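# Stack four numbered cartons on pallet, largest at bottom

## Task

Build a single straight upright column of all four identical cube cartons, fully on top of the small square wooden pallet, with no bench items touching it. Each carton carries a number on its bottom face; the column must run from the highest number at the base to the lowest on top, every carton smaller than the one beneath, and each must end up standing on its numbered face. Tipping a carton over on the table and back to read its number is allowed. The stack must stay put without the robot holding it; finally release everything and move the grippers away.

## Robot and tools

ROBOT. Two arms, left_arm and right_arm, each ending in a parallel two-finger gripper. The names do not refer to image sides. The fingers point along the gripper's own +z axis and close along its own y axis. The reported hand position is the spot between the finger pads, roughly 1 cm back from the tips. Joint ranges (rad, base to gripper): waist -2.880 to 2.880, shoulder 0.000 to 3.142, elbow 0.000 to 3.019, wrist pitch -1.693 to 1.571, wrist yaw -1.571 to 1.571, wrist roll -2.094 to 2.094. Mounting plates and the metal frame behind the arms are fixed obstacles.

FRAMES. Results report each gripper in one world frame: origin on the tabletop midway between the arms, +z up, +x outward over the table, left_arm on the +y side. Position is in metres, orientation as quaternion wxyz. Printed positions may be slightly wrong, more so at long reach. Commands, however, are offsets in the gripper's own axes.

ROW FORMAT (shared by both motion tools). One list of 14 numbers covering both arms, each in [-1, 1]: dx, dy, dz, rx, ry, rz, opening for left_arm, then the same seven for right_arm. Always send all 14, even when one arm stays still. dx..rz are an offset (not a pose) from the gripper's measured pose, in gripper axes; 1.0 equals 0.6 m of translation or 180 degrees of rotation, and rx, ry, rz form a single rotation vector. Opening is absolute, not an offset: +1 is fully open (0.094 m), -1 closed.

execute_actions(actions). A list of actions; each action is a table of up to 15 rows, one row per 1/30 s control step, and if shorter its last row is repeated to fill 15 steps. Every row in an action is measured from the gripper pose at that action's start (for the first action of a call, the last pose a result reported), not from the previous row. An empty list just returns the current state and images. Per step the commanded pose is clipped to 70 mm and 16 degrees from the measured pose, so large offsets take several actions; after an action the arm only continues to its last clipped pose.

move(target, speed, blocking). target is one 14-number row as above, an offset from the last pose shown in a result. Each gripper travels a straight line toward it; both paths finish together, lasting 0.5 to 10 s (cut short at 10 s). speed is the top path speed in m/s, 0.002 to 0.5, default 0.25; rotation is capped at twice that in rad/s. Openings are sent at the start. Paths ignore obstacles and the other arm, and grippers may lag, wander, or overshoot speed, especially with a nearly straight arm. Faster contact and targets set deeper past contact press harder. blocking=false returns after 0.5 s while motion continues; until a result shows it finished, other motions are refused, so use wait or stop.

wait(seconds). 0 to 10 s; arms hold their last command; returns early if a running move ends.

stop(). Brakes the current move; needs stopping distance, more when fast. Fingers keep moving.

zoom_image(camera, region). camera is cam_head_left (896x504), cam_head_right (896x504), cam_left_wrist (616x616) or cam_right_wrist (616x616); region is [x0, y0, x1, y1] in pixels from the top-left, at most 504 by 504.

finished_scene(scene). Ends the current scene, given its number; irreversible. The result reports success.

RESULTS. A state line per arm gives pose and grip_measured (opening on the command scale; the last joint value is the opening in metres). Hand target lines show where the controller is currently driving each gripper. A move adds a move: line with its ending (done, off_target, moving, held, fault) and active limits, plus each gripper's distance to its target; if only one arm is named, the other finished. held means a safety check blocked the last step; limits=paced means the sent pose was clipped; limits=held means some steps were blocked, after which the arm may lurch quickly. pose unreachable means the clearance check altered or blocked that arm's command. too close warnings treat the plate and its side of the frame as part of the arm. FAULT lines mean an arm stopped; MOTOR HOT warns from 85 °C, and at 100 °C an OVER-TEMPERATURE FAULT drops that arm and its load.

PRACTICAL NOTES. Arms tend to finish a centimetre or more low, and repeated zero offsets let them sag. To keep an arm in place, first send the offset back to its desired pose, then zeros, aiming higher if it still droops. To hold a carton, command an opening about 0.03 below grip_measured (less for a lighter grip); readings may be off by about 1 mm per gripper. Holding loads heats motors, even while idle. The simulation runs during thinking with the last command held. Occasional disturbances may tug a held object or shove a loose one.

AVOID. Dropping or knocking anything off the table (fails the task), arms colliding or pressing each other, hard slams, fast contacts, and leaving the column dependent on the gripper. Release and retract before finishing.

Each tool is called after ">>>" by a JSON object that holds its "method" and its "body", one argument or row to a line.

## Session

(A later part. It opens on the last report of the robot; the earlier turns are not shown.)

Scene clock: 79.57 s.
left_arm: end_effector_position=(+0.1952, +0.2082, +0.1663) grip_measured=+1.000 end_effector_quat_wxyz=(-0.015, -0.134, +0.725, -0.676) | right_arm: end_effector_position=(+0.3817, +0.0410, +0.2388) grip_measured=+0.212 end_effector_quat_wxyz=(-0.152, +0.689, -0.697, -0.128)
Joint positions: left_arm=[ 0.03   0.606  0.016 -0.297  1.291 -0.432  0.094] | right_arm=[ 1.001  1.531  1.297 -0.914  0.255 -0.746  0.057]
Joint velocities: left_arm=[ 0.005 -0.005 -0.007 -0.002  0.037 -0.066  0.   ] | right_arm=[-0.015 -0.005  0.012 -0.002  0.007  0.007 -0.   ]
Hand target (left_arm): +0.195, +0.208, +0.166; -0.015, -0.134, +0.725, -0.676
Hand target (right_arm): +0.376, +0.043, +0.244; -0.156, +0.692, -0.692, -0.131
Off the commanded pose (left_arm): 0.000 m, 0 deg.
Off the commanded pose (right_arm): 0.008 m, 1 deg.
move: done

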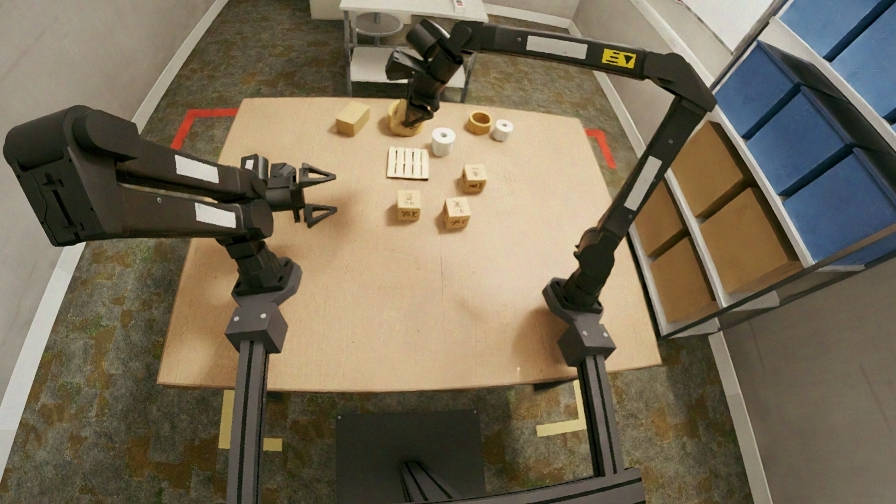

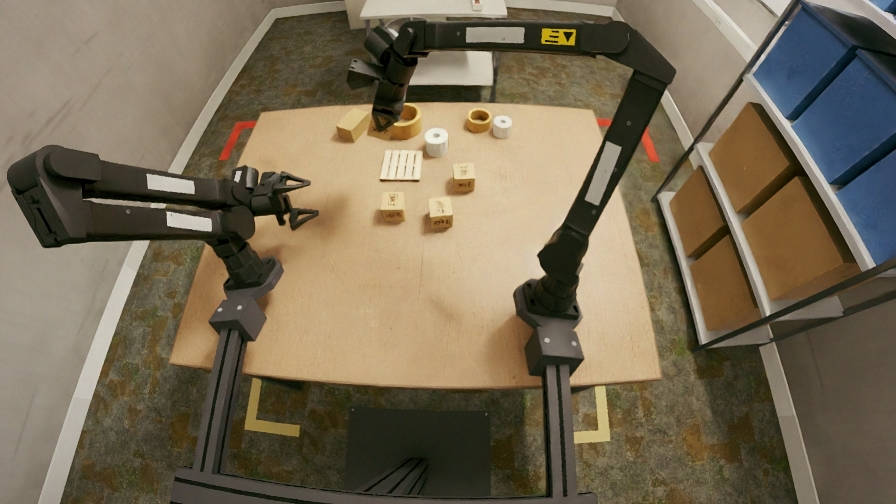

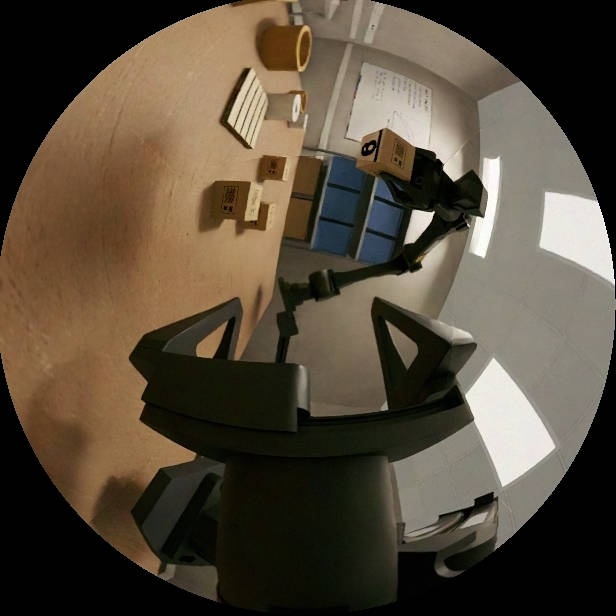

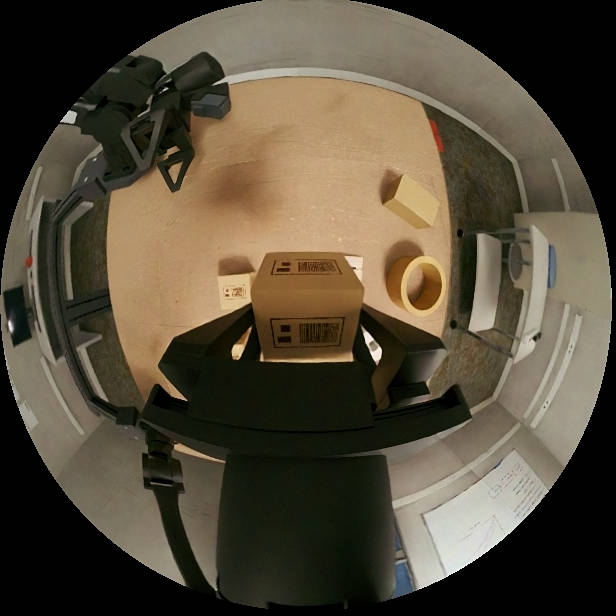

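>>> {"method": "move", "body": {
  "target": [0,0,0,0,0,0,1,-0.14,0.04,0,-0.01,0.128,0,0.17],
  "speed": 0.2
}}

>>> {"method": "move", "body": {
  "target": [0,0,0,0,0,0,1,0,0,0.33,0,0,0,0.17],
  "speed": 0.15
}}

Scene clock: 81.53 s.
left_arm: end_effector_position=(+0.1952, +0.2082, +0.1663) grip_measured=+1.000 end_effector_quat_wxyz=(-0.015, -0.134, +0.725, -0.676) | right_arm: end_effector_position=(+0.3533, +0.1042, +0.2587) grip_measured=+0.212 end_effector_quat_wxyz=(+0.019, +0.709, -0.705, +0.007)
Joint positions: left_arm=[ 0.03   0.606  0.016 -0.297  1.291 -0.432  0.094] | right_arm=[ 1.173  1.905  1.786 -1.519  0.486 -0.418  0.057]
Joint velocities: left_arm=[ 0.005 -0.005 -0.002  0.022 -0.066 -0.022  0.   ] | right_arm=[ 0.005 -0.015  0.017 -0.012 -0.022 -0.037 -0.   ]
Hand target (left_arm): +0.195, +0.208, +0.166; -0.015, -0.134, +0.725, -0.676
Hand target (right_arm): +0.359, +0.118, +0.271; +0.004, +0.702, -0.712, +0.002
Off the commanded pose (left_arm): 0.000 m, 0 deg.
Off the commanded pose (right_arm): 0.019 m, 2 deg.
move: off_target (right_arm)

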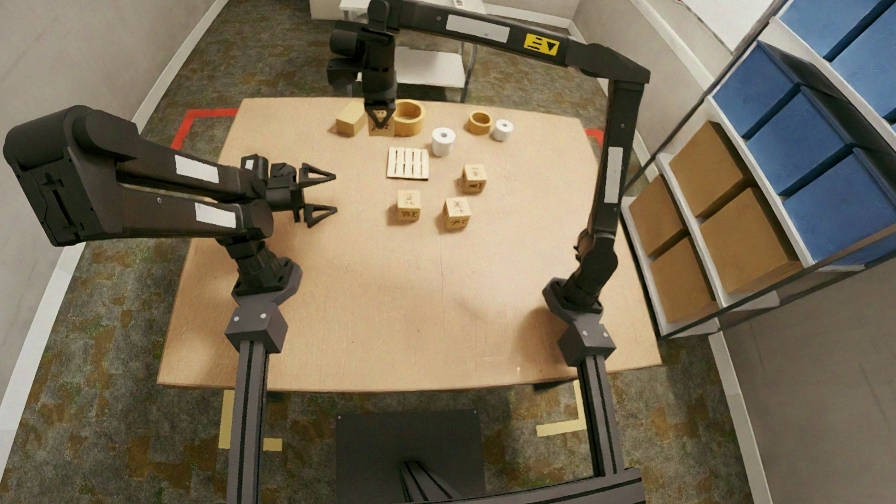

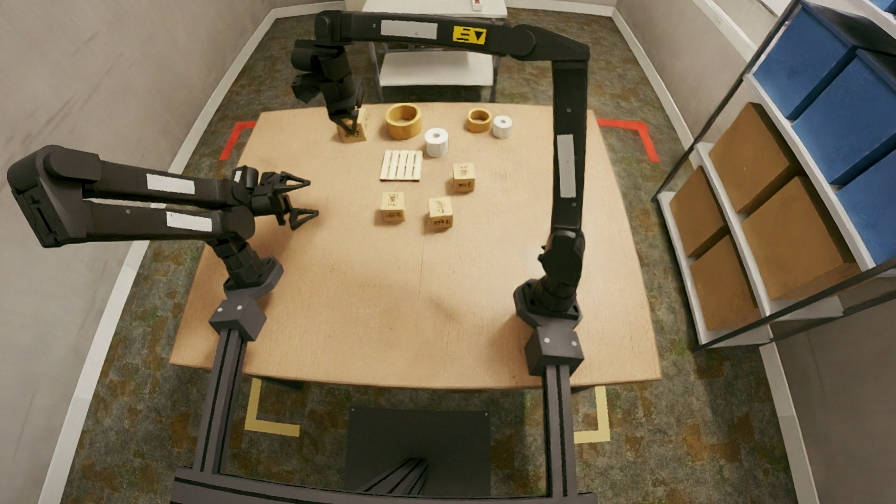

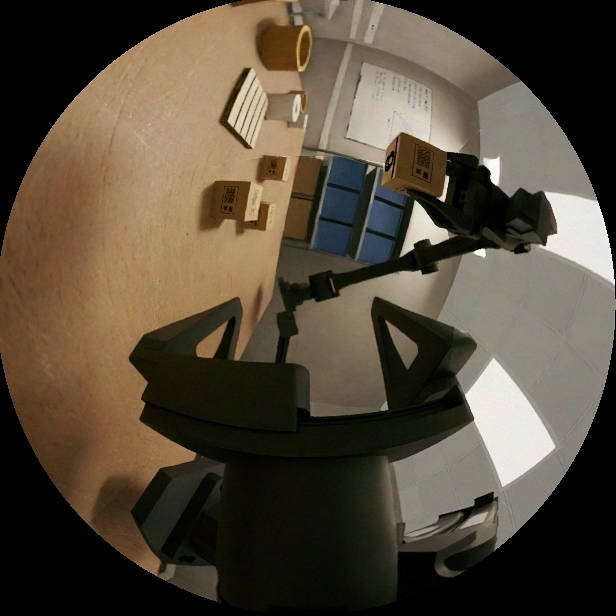

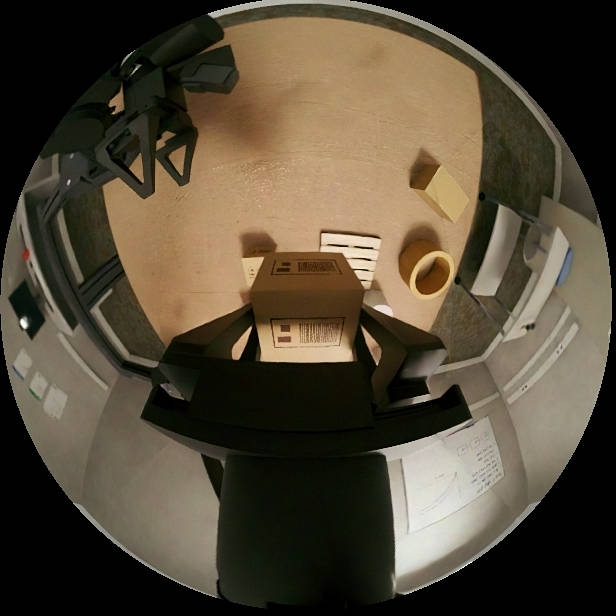

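Scene clock: 83.27 s.
left_arm: end_effector_position=(+0.1952, +0.2082, +0.1663) grip_measured=+1.000 end_effector_quat_wxyz=(-0.015, -0.134, +0.725, -0.676) | right_arm: end_effector_position=(+0.3551, +0.0995, +0.0745) grip_measured=+0.212 end_effector_quat_wxyz=(+0.009, +0.703, -0.711, +0.003)
Joint positions: left_arm=[ 0.03   0.606  0.016 -0.297  1.291 -0.432  0.094] | right_arm=[ 1.019  2.008  1.504 -1.028  0.487 -0.587  0.057]
Joint velocities: left_arm=[-0.005 -0.005  0.002  0.017 -0.007 -0.095  0.   ] | right_arm=[-0.005  0.005 -0.012  0.007 -0.037 -0.037  0.001]
Hand target (left_arm): +0.195, +0.208, +0.166; -0.015, -0.134, +0.725, -0.676
Hand target (right_arm): +0.353, +0.097, +0.062; +0.017, +0.709, -0.705, +0.005
Off the commanded pose (left_arm): 0.000 m, 0 deg.
Off the commanded pose (right_arm): 0.015 m, 1 deg.
move: off_target (right_arm)

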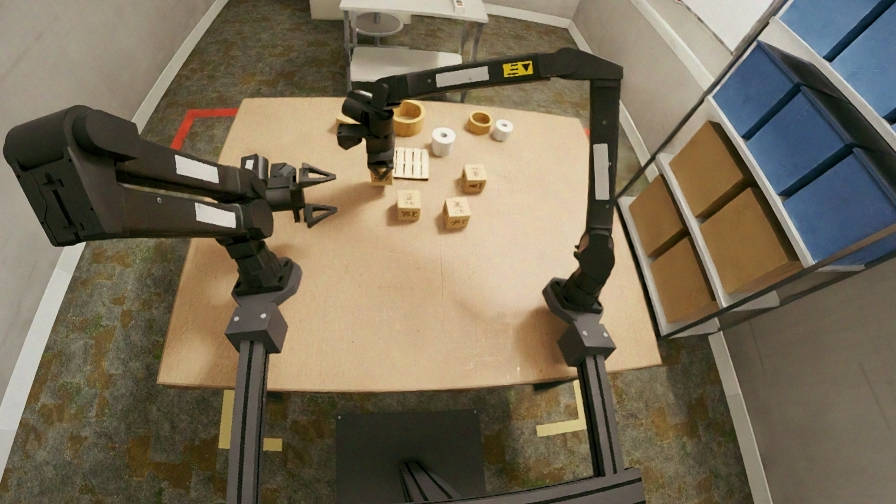

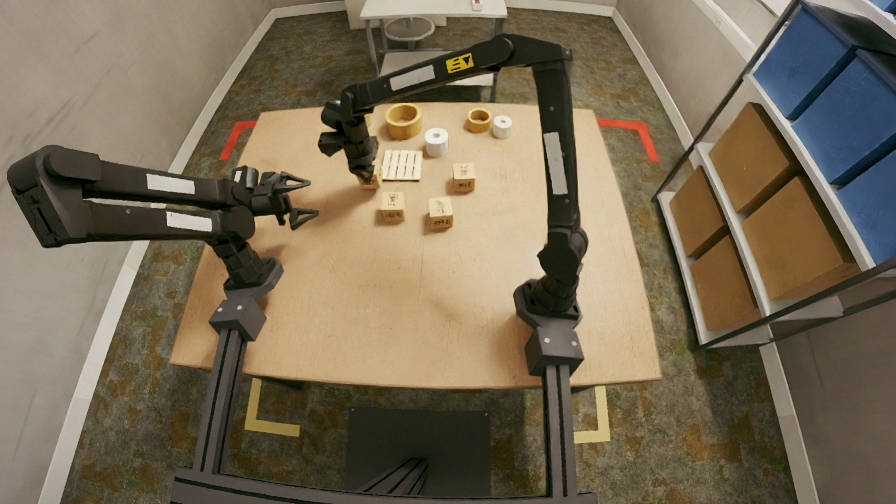

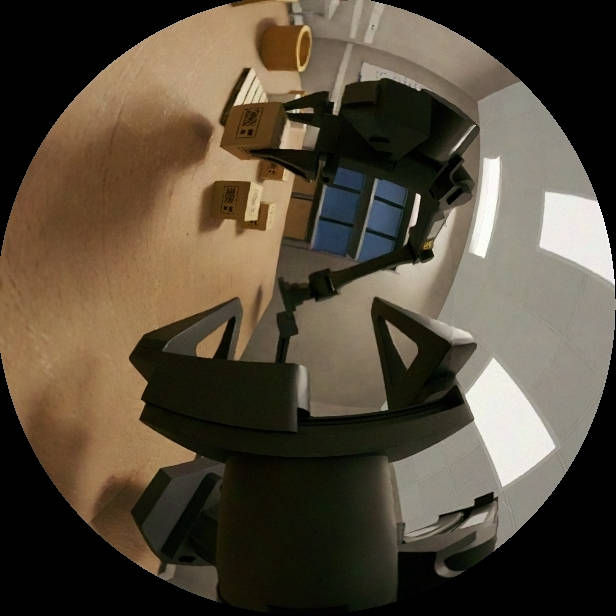

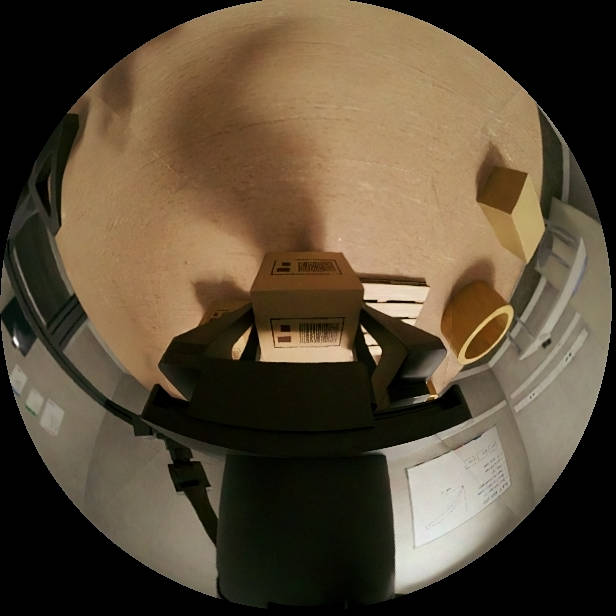

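>>> {"method": "move", "body": {
  "target": [0,0,0,0,0,0,1,-0.06,0,0.085,0,0,0,0.17],
  "speed": 0.06
}}

>>> {"method": "execute_actions", "body": {
  "actions": [
    [[0,0,0,0,0,0,1,0,0,0,0,0,0,1]]
  ]
}}

>>> {"method": "move", "body": {
  "target": [0,0,0,0,0,0,1,0,0,-0.16,0,0,0,1],
  "speed": 0.2
}}

>>> {"method": "move", "body": {
  "target": [0,0,0,0,0,0,1,0.365,0.17,-0.02,0,0,-0.015,1],
  "speed": 0.25
}}

Scene clock: 84.87 s.
left_arm: end_effector_position=(+0.1952, +0.2082, +0.1663) grip_measured=+1.000 end_effector_quat_wxyz=(-0.015, -0.134, +0.725, -0.676) | right_arm: end_effector_position=(+0.3493, +0.1247, +0.0371) grip_measured=+0.212 end_effector_quat_wxyz=(+0.009, +0.704, -0.710, +0.003)
Joint positions: left_arm=[ 0.03   0.606  0.016 -0.297  1.291 -0.432  0.094] | right_arm=[ 1.018  2.107  1.551 -0.975  0.487 -0.589  0.057]
Joint velocities: left_arm=[-0.005 -0.005 -0.002 -0.007  0.007 -0.125  0.   ] | right_arm=[-0.015 -0.015  0.007  0.017  0.037  0.037  0.   ]
Hand target (left_arm): +0.195, +0.208, +0.166; -0.015, -0.134, +0.725, -0.676
Hand target (right_arm): +0.356, +0.134, +0.023; +0.009, +0.703, -0.711, +0.003
Off the commanded pose (left_arm): 0.000 m, 0 deg.
Off the commanded pose (right_arm): 0.018 m, 0 deg.
move: off_target (right_arm)

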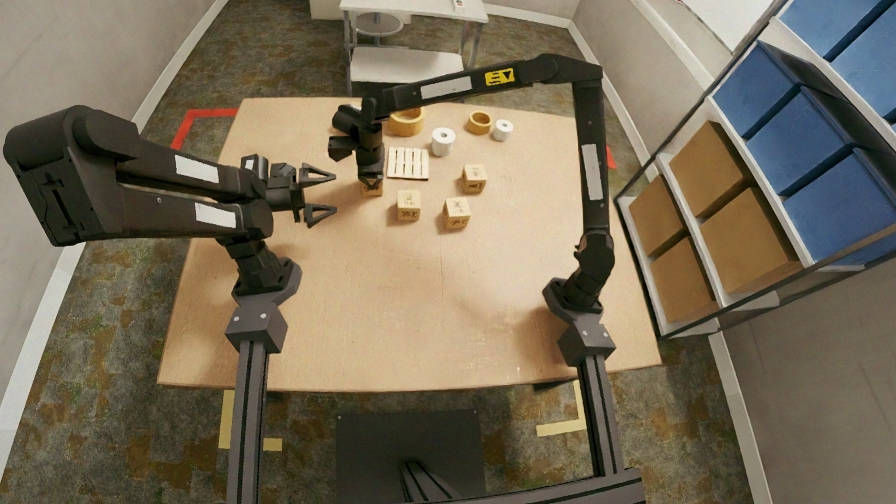

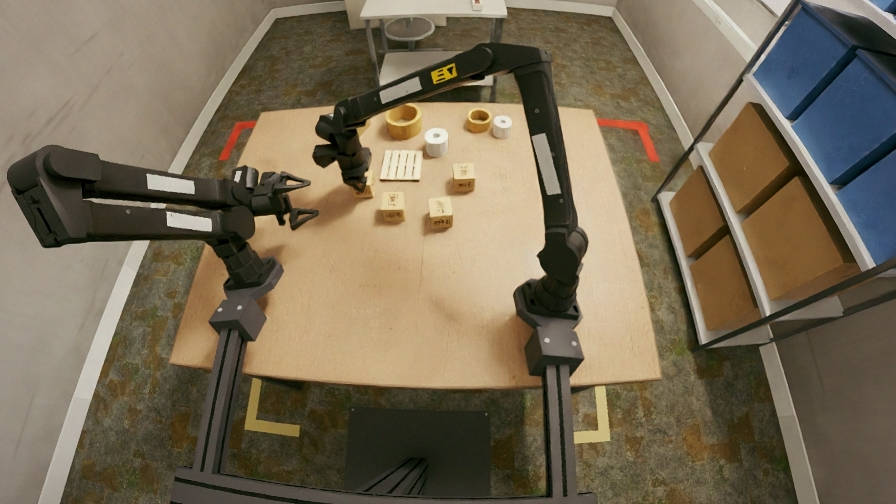

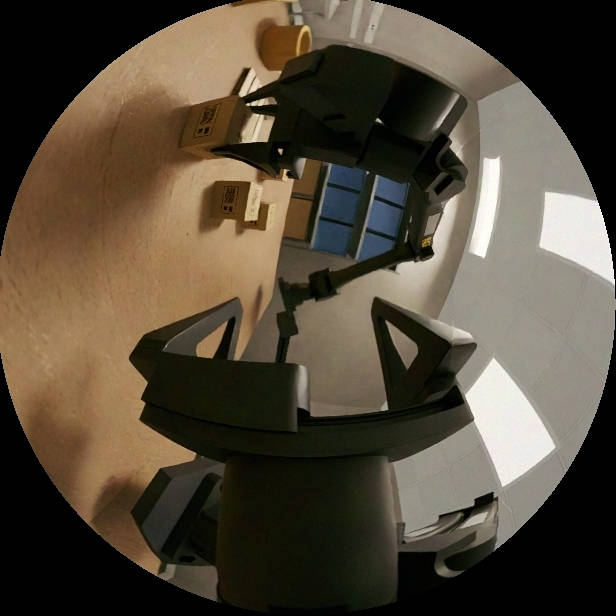

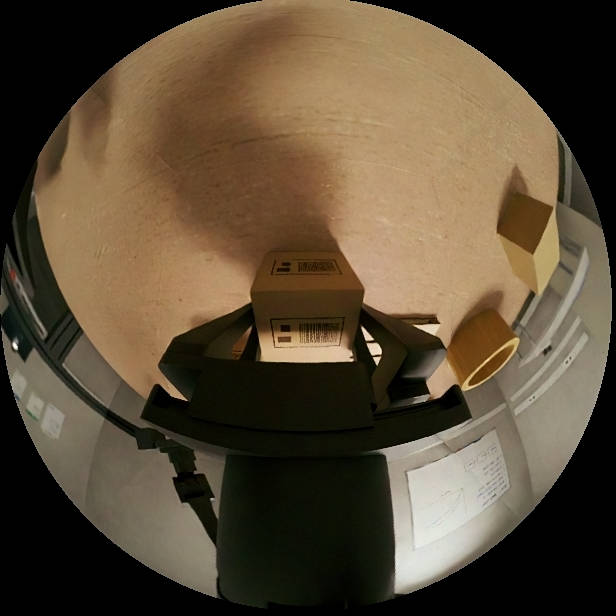

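Scene clock: 85.37 s.
left_arm: end_effector_position=(+0.1952, +0.2082, +0.1663) grip_measured=+1.000 end_effector_quat_wxyz=(-0.015, -0.134, +0.725, -0.676) | right_arm: end_effector_position=(+0.3493, +0.1247, +0.0371) grip_measured=+1.000 end_effector_quat_wxyz=(+0.009, +0.704, -0.710, +0.003)
Joint positions: left_arm=[ 0.03   0.606  0.016 -0.297  1.291 -0.432  0.094] | right_arm=[ 1.018  2.107  1.551 -0.975  0.487 -0.589  0.094]
Joint velocities: left_arm=[-0.015 -0.015  0.002 -0.007 -0.037  0.081  0.   ] | right_arm=[-0.005 -0.005  0.002  0.002  0.037 -0.007  0.   ]
Hand target (left_arm): +0.195, +0.208, +0.166; -0.015, -0.134, +0.725, -0.676
Hand target (right_arm): +0.349, +0.125, +0.037; +0.009, +0.704, -0.710, +0.003
Off the commanded pose (left_arm): 0.000 m, 0 deg.
Off the commanded pose (right_arm): 0.000 m, 0 deg.

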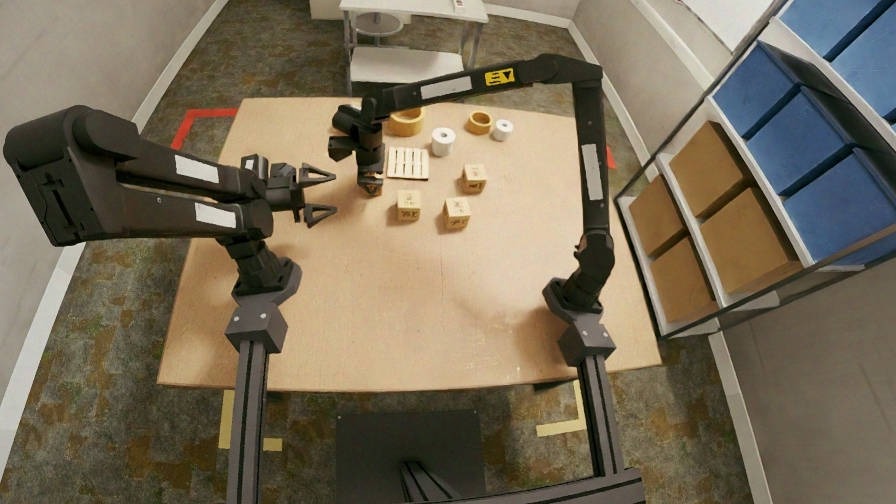

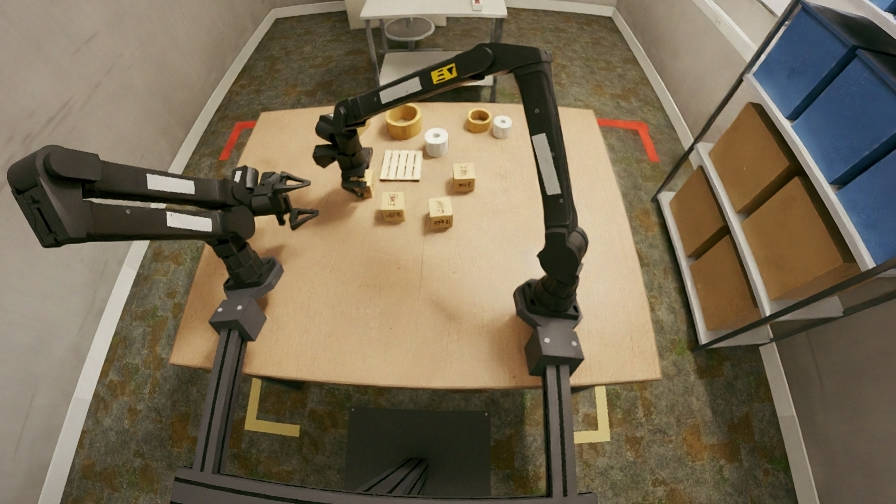

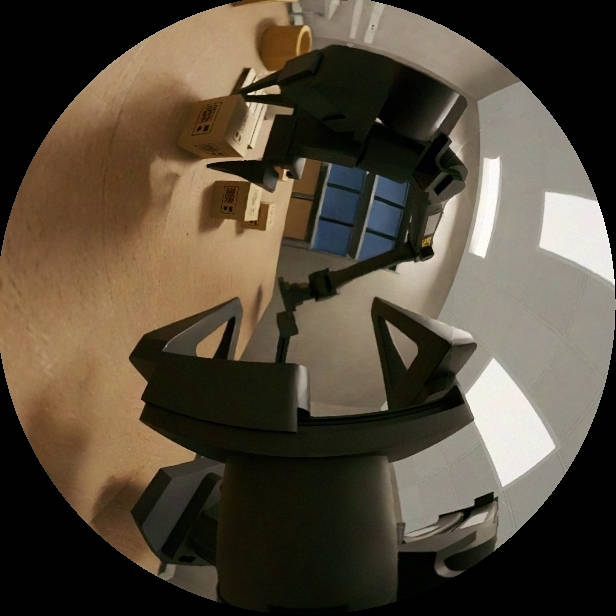

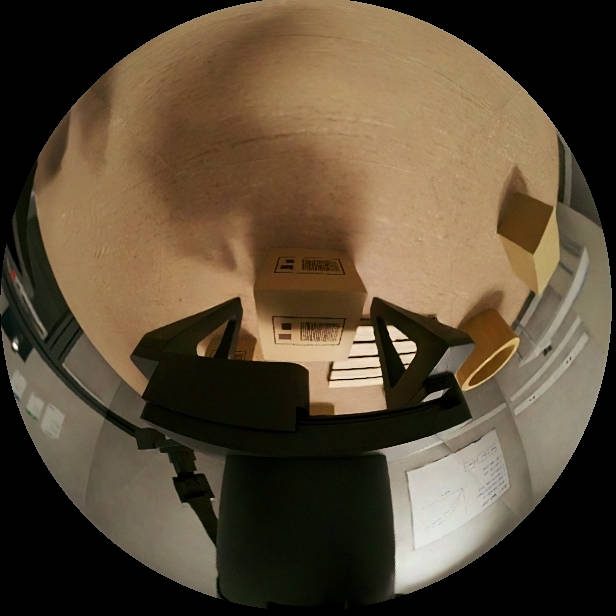

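Scene clock: 86.33 s.
left_arm: end_effector_position=(+0.1952, +0.2082, +0.1663) grip_measured=+1.000 end_effector_quat_wxyz=(-0.015, -0.134, +0.725, -0.676) | right_arm: end_effector_position=(+0.3360, +0.1183, +0.1177) grip_measured=+1.000 end_effector_quat_wxyz=(+0.025, +0.715, -0.699, +0.008)
Joint positions: left_arm=[ 0.03   0.606  0.016 -0.297  1.291 -0.432  0.094] | right_arm=[ 1.093  2.015  1.592 -1.187  0.488 -0.518  0.094]
Joint velocities: left_arm=[ 0.005  0.005  0.002 -0.007  0.007 -0.007  0.   ] | right_arm=[-0.005 -0.005  0.002 -0.002  0.037  0.051  0.   ]
Hand target (left_arm): +0.195, +0.208, +0.166; -0.015, -0.134, +0.725, -0.676
Hand target (right_arm): +0.348, +0.126, +0.133; +0.010, +0.704, -0.710, +0.004
Off the commanded pose (left_arm): 0.000 m, 0 deg.
Off the commanded pose (right_arm): 0.022 m, 3 deg.
move: off_target (right_arm)

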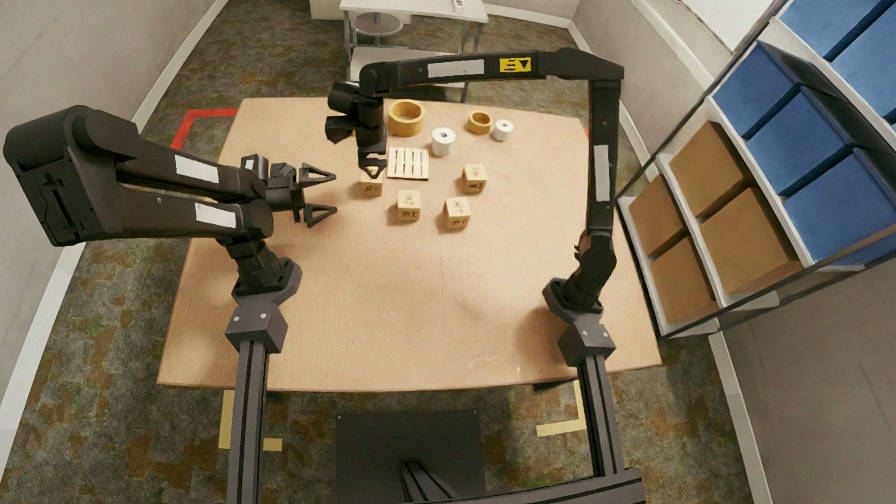

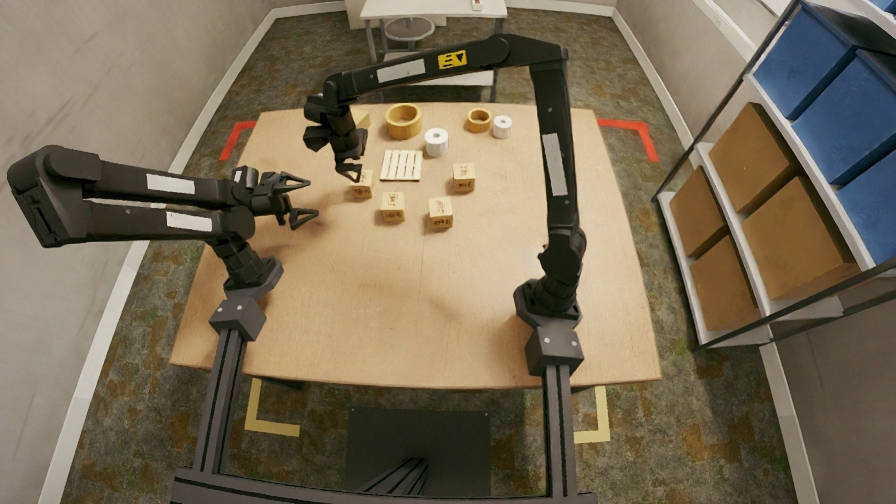

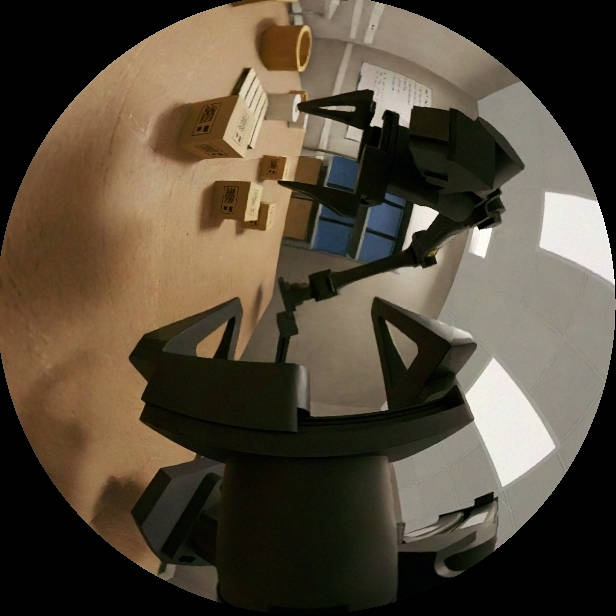

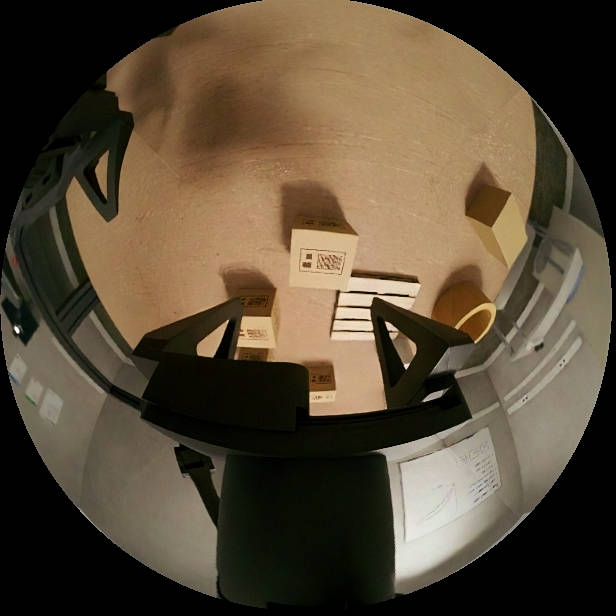

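Scene clock: 87.73 s.
left_arm: end_effector_position=(+0.1952, +0.2082, +0.1663) grip_measured=+1.000 end_effector_quat_wxyz=(-0.015, -0.134, +0.725, -0.676) | right_arm: end_effector_position=(+0.2330, -0.0979, +0.1413) grip_measured=+1.000 end_effector_quat_wxyz=(+0.026, +0.731, -0.682, +0.007)
Joint positions: left_arm=[ 0.03   0.606  0.016 -0.297  1.291 -0.432  0.094] | right_arm=[ 1.077  1.419  0.855 -1.038  0.488 -0.582  0.094]
Joint velocities: left_arm=[-0.015 -0.005 -0.012 -0.007 -0.007 -0.066  0.   ] | right_arm=[-0.005 -0.005 -0.002  0.002  0.007 -0.066  0.   ]
Hand target (left_arm): +0.195, +0.208, +0.166; -0.015, -0.134, +0.725, -0.676
Hand target (right_arm): +0.236, -0.102, +0.140; +0.025, +0.731, -0.682, +0.007
Off the commanded pose (left_arm): 0.000 m, 0 deg.
Off the commanded pose (right_arm): 0.008 m, 0 deg.
move: done

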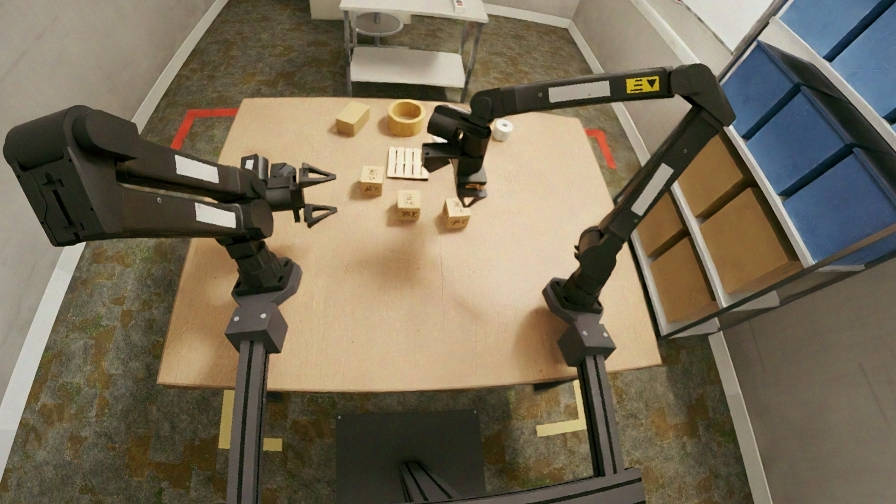

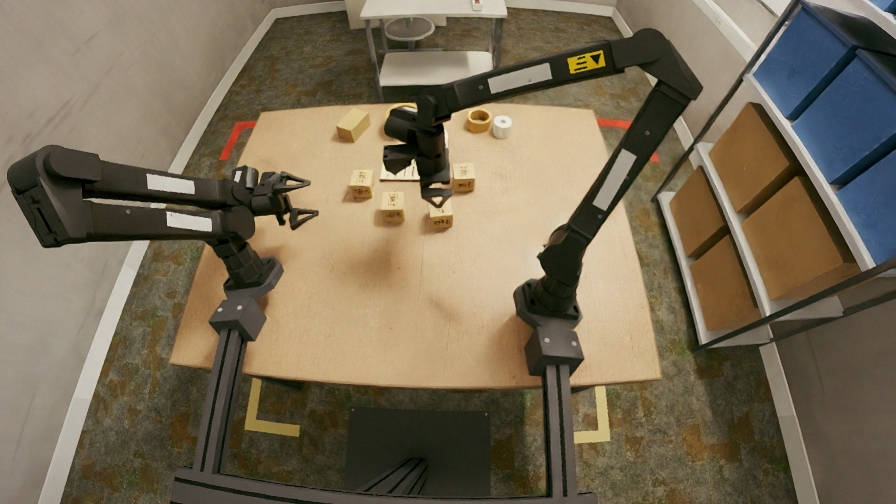

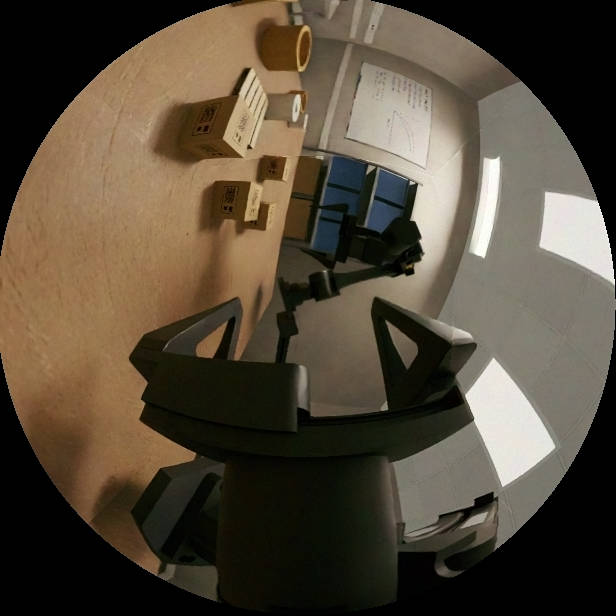

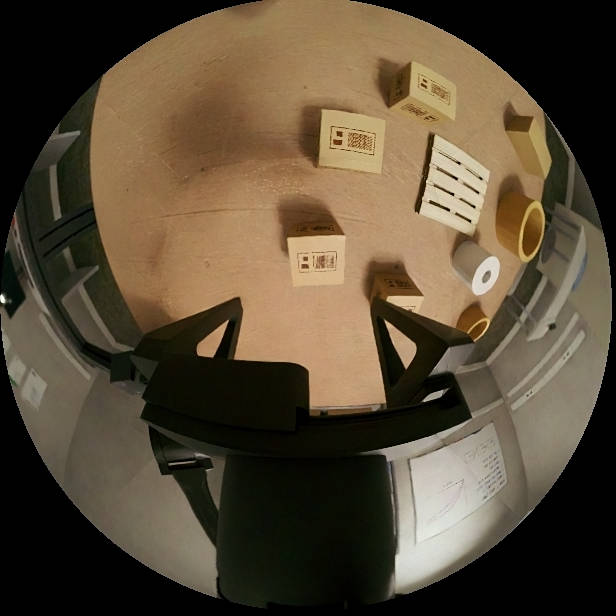

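>>> {"method": "execute_actions", "body": {
  "actions": [
    [[0,0,0,0,0,0,1,0.01,0,0.11,0.009,-0.015,0.008,1]],
    [[0,0,0,0,0,0,1,0,0,0.02,0,0,0,1]]
  ]
}}

Scene clock: 89.27 s.
left_arm: end_effector_position=(+0.1952, +0.2082, +0.1663) grip_measured=+1.000 end_effector_quat_wxyz=(-0.015, -0.134, +0.725, -0.676) | right_arm: end_effector_position=(+0.2364, -0.1037, +0.0786) grip_measured=+1.000 end_effector_quat_wxyz=(-0.015, +0.711, -0.703, -0.002)
Joint positions: left_arm=[ 0.03   0.606  0.016 -0.297  1.291 -0.432  0.094] | right_arm=[ 0.975  1.457  0.72  -0.715  0.48  -0.685  0.094]
Joint velocities: left_arm=[-0.015 -0.005 -0.002  0.012 -0.022  0.051  0.   ] | right_arm=[-0.015 -0.015 -0.002 -0.002  0.037 -0.007  0.   ]
Hand target (left_arm): +0.195, +0.208, +0.166; -0.015, -0.134, +0.725, -0.676
Hand target (right_arm): +0.232, -0.109, +0.068; -0.002, +0.716, -0.698, -0.001
Off the commanded pose (left_arm): 0.000 m, 0 deg.
Off the commanded pose (right_arm): 0.013 m, 2 deg.

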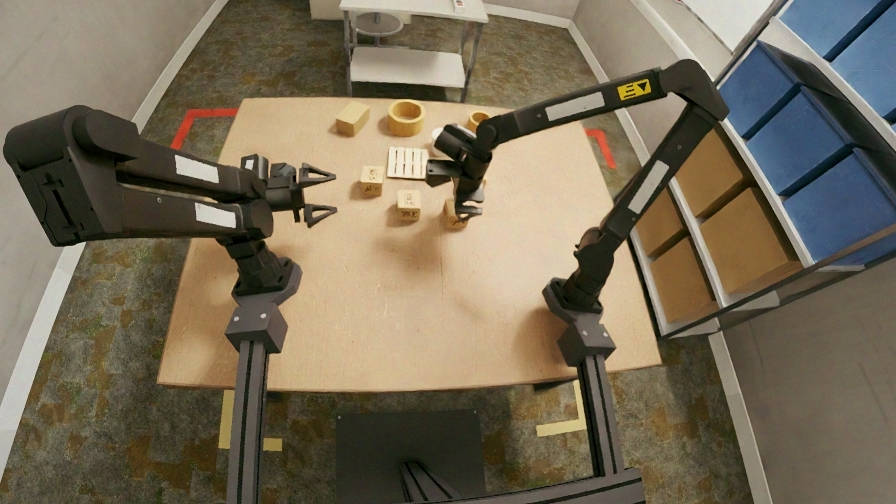

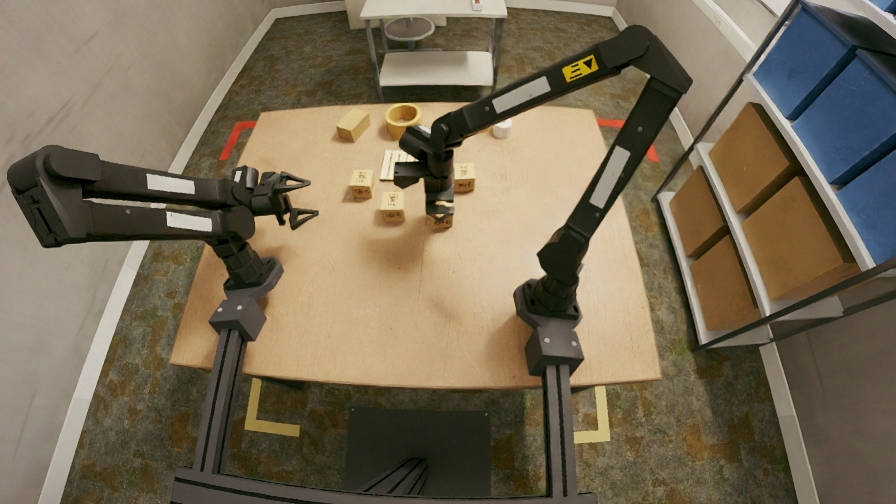

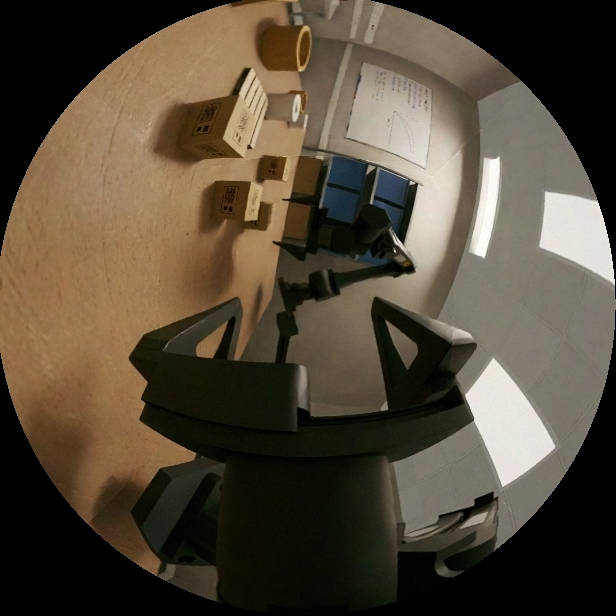

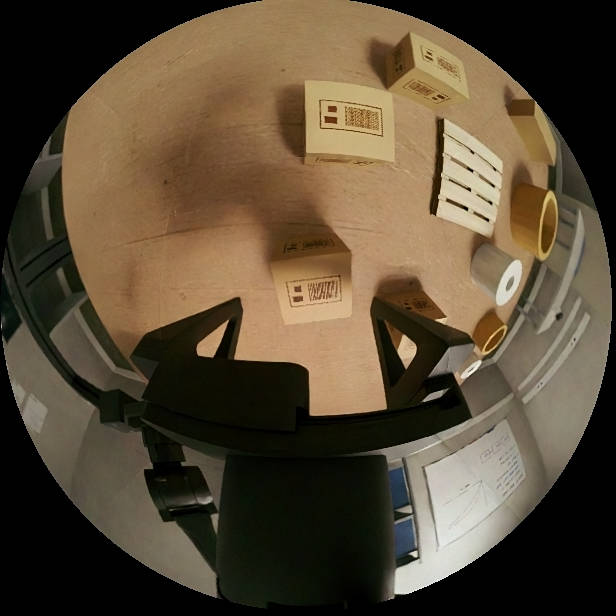

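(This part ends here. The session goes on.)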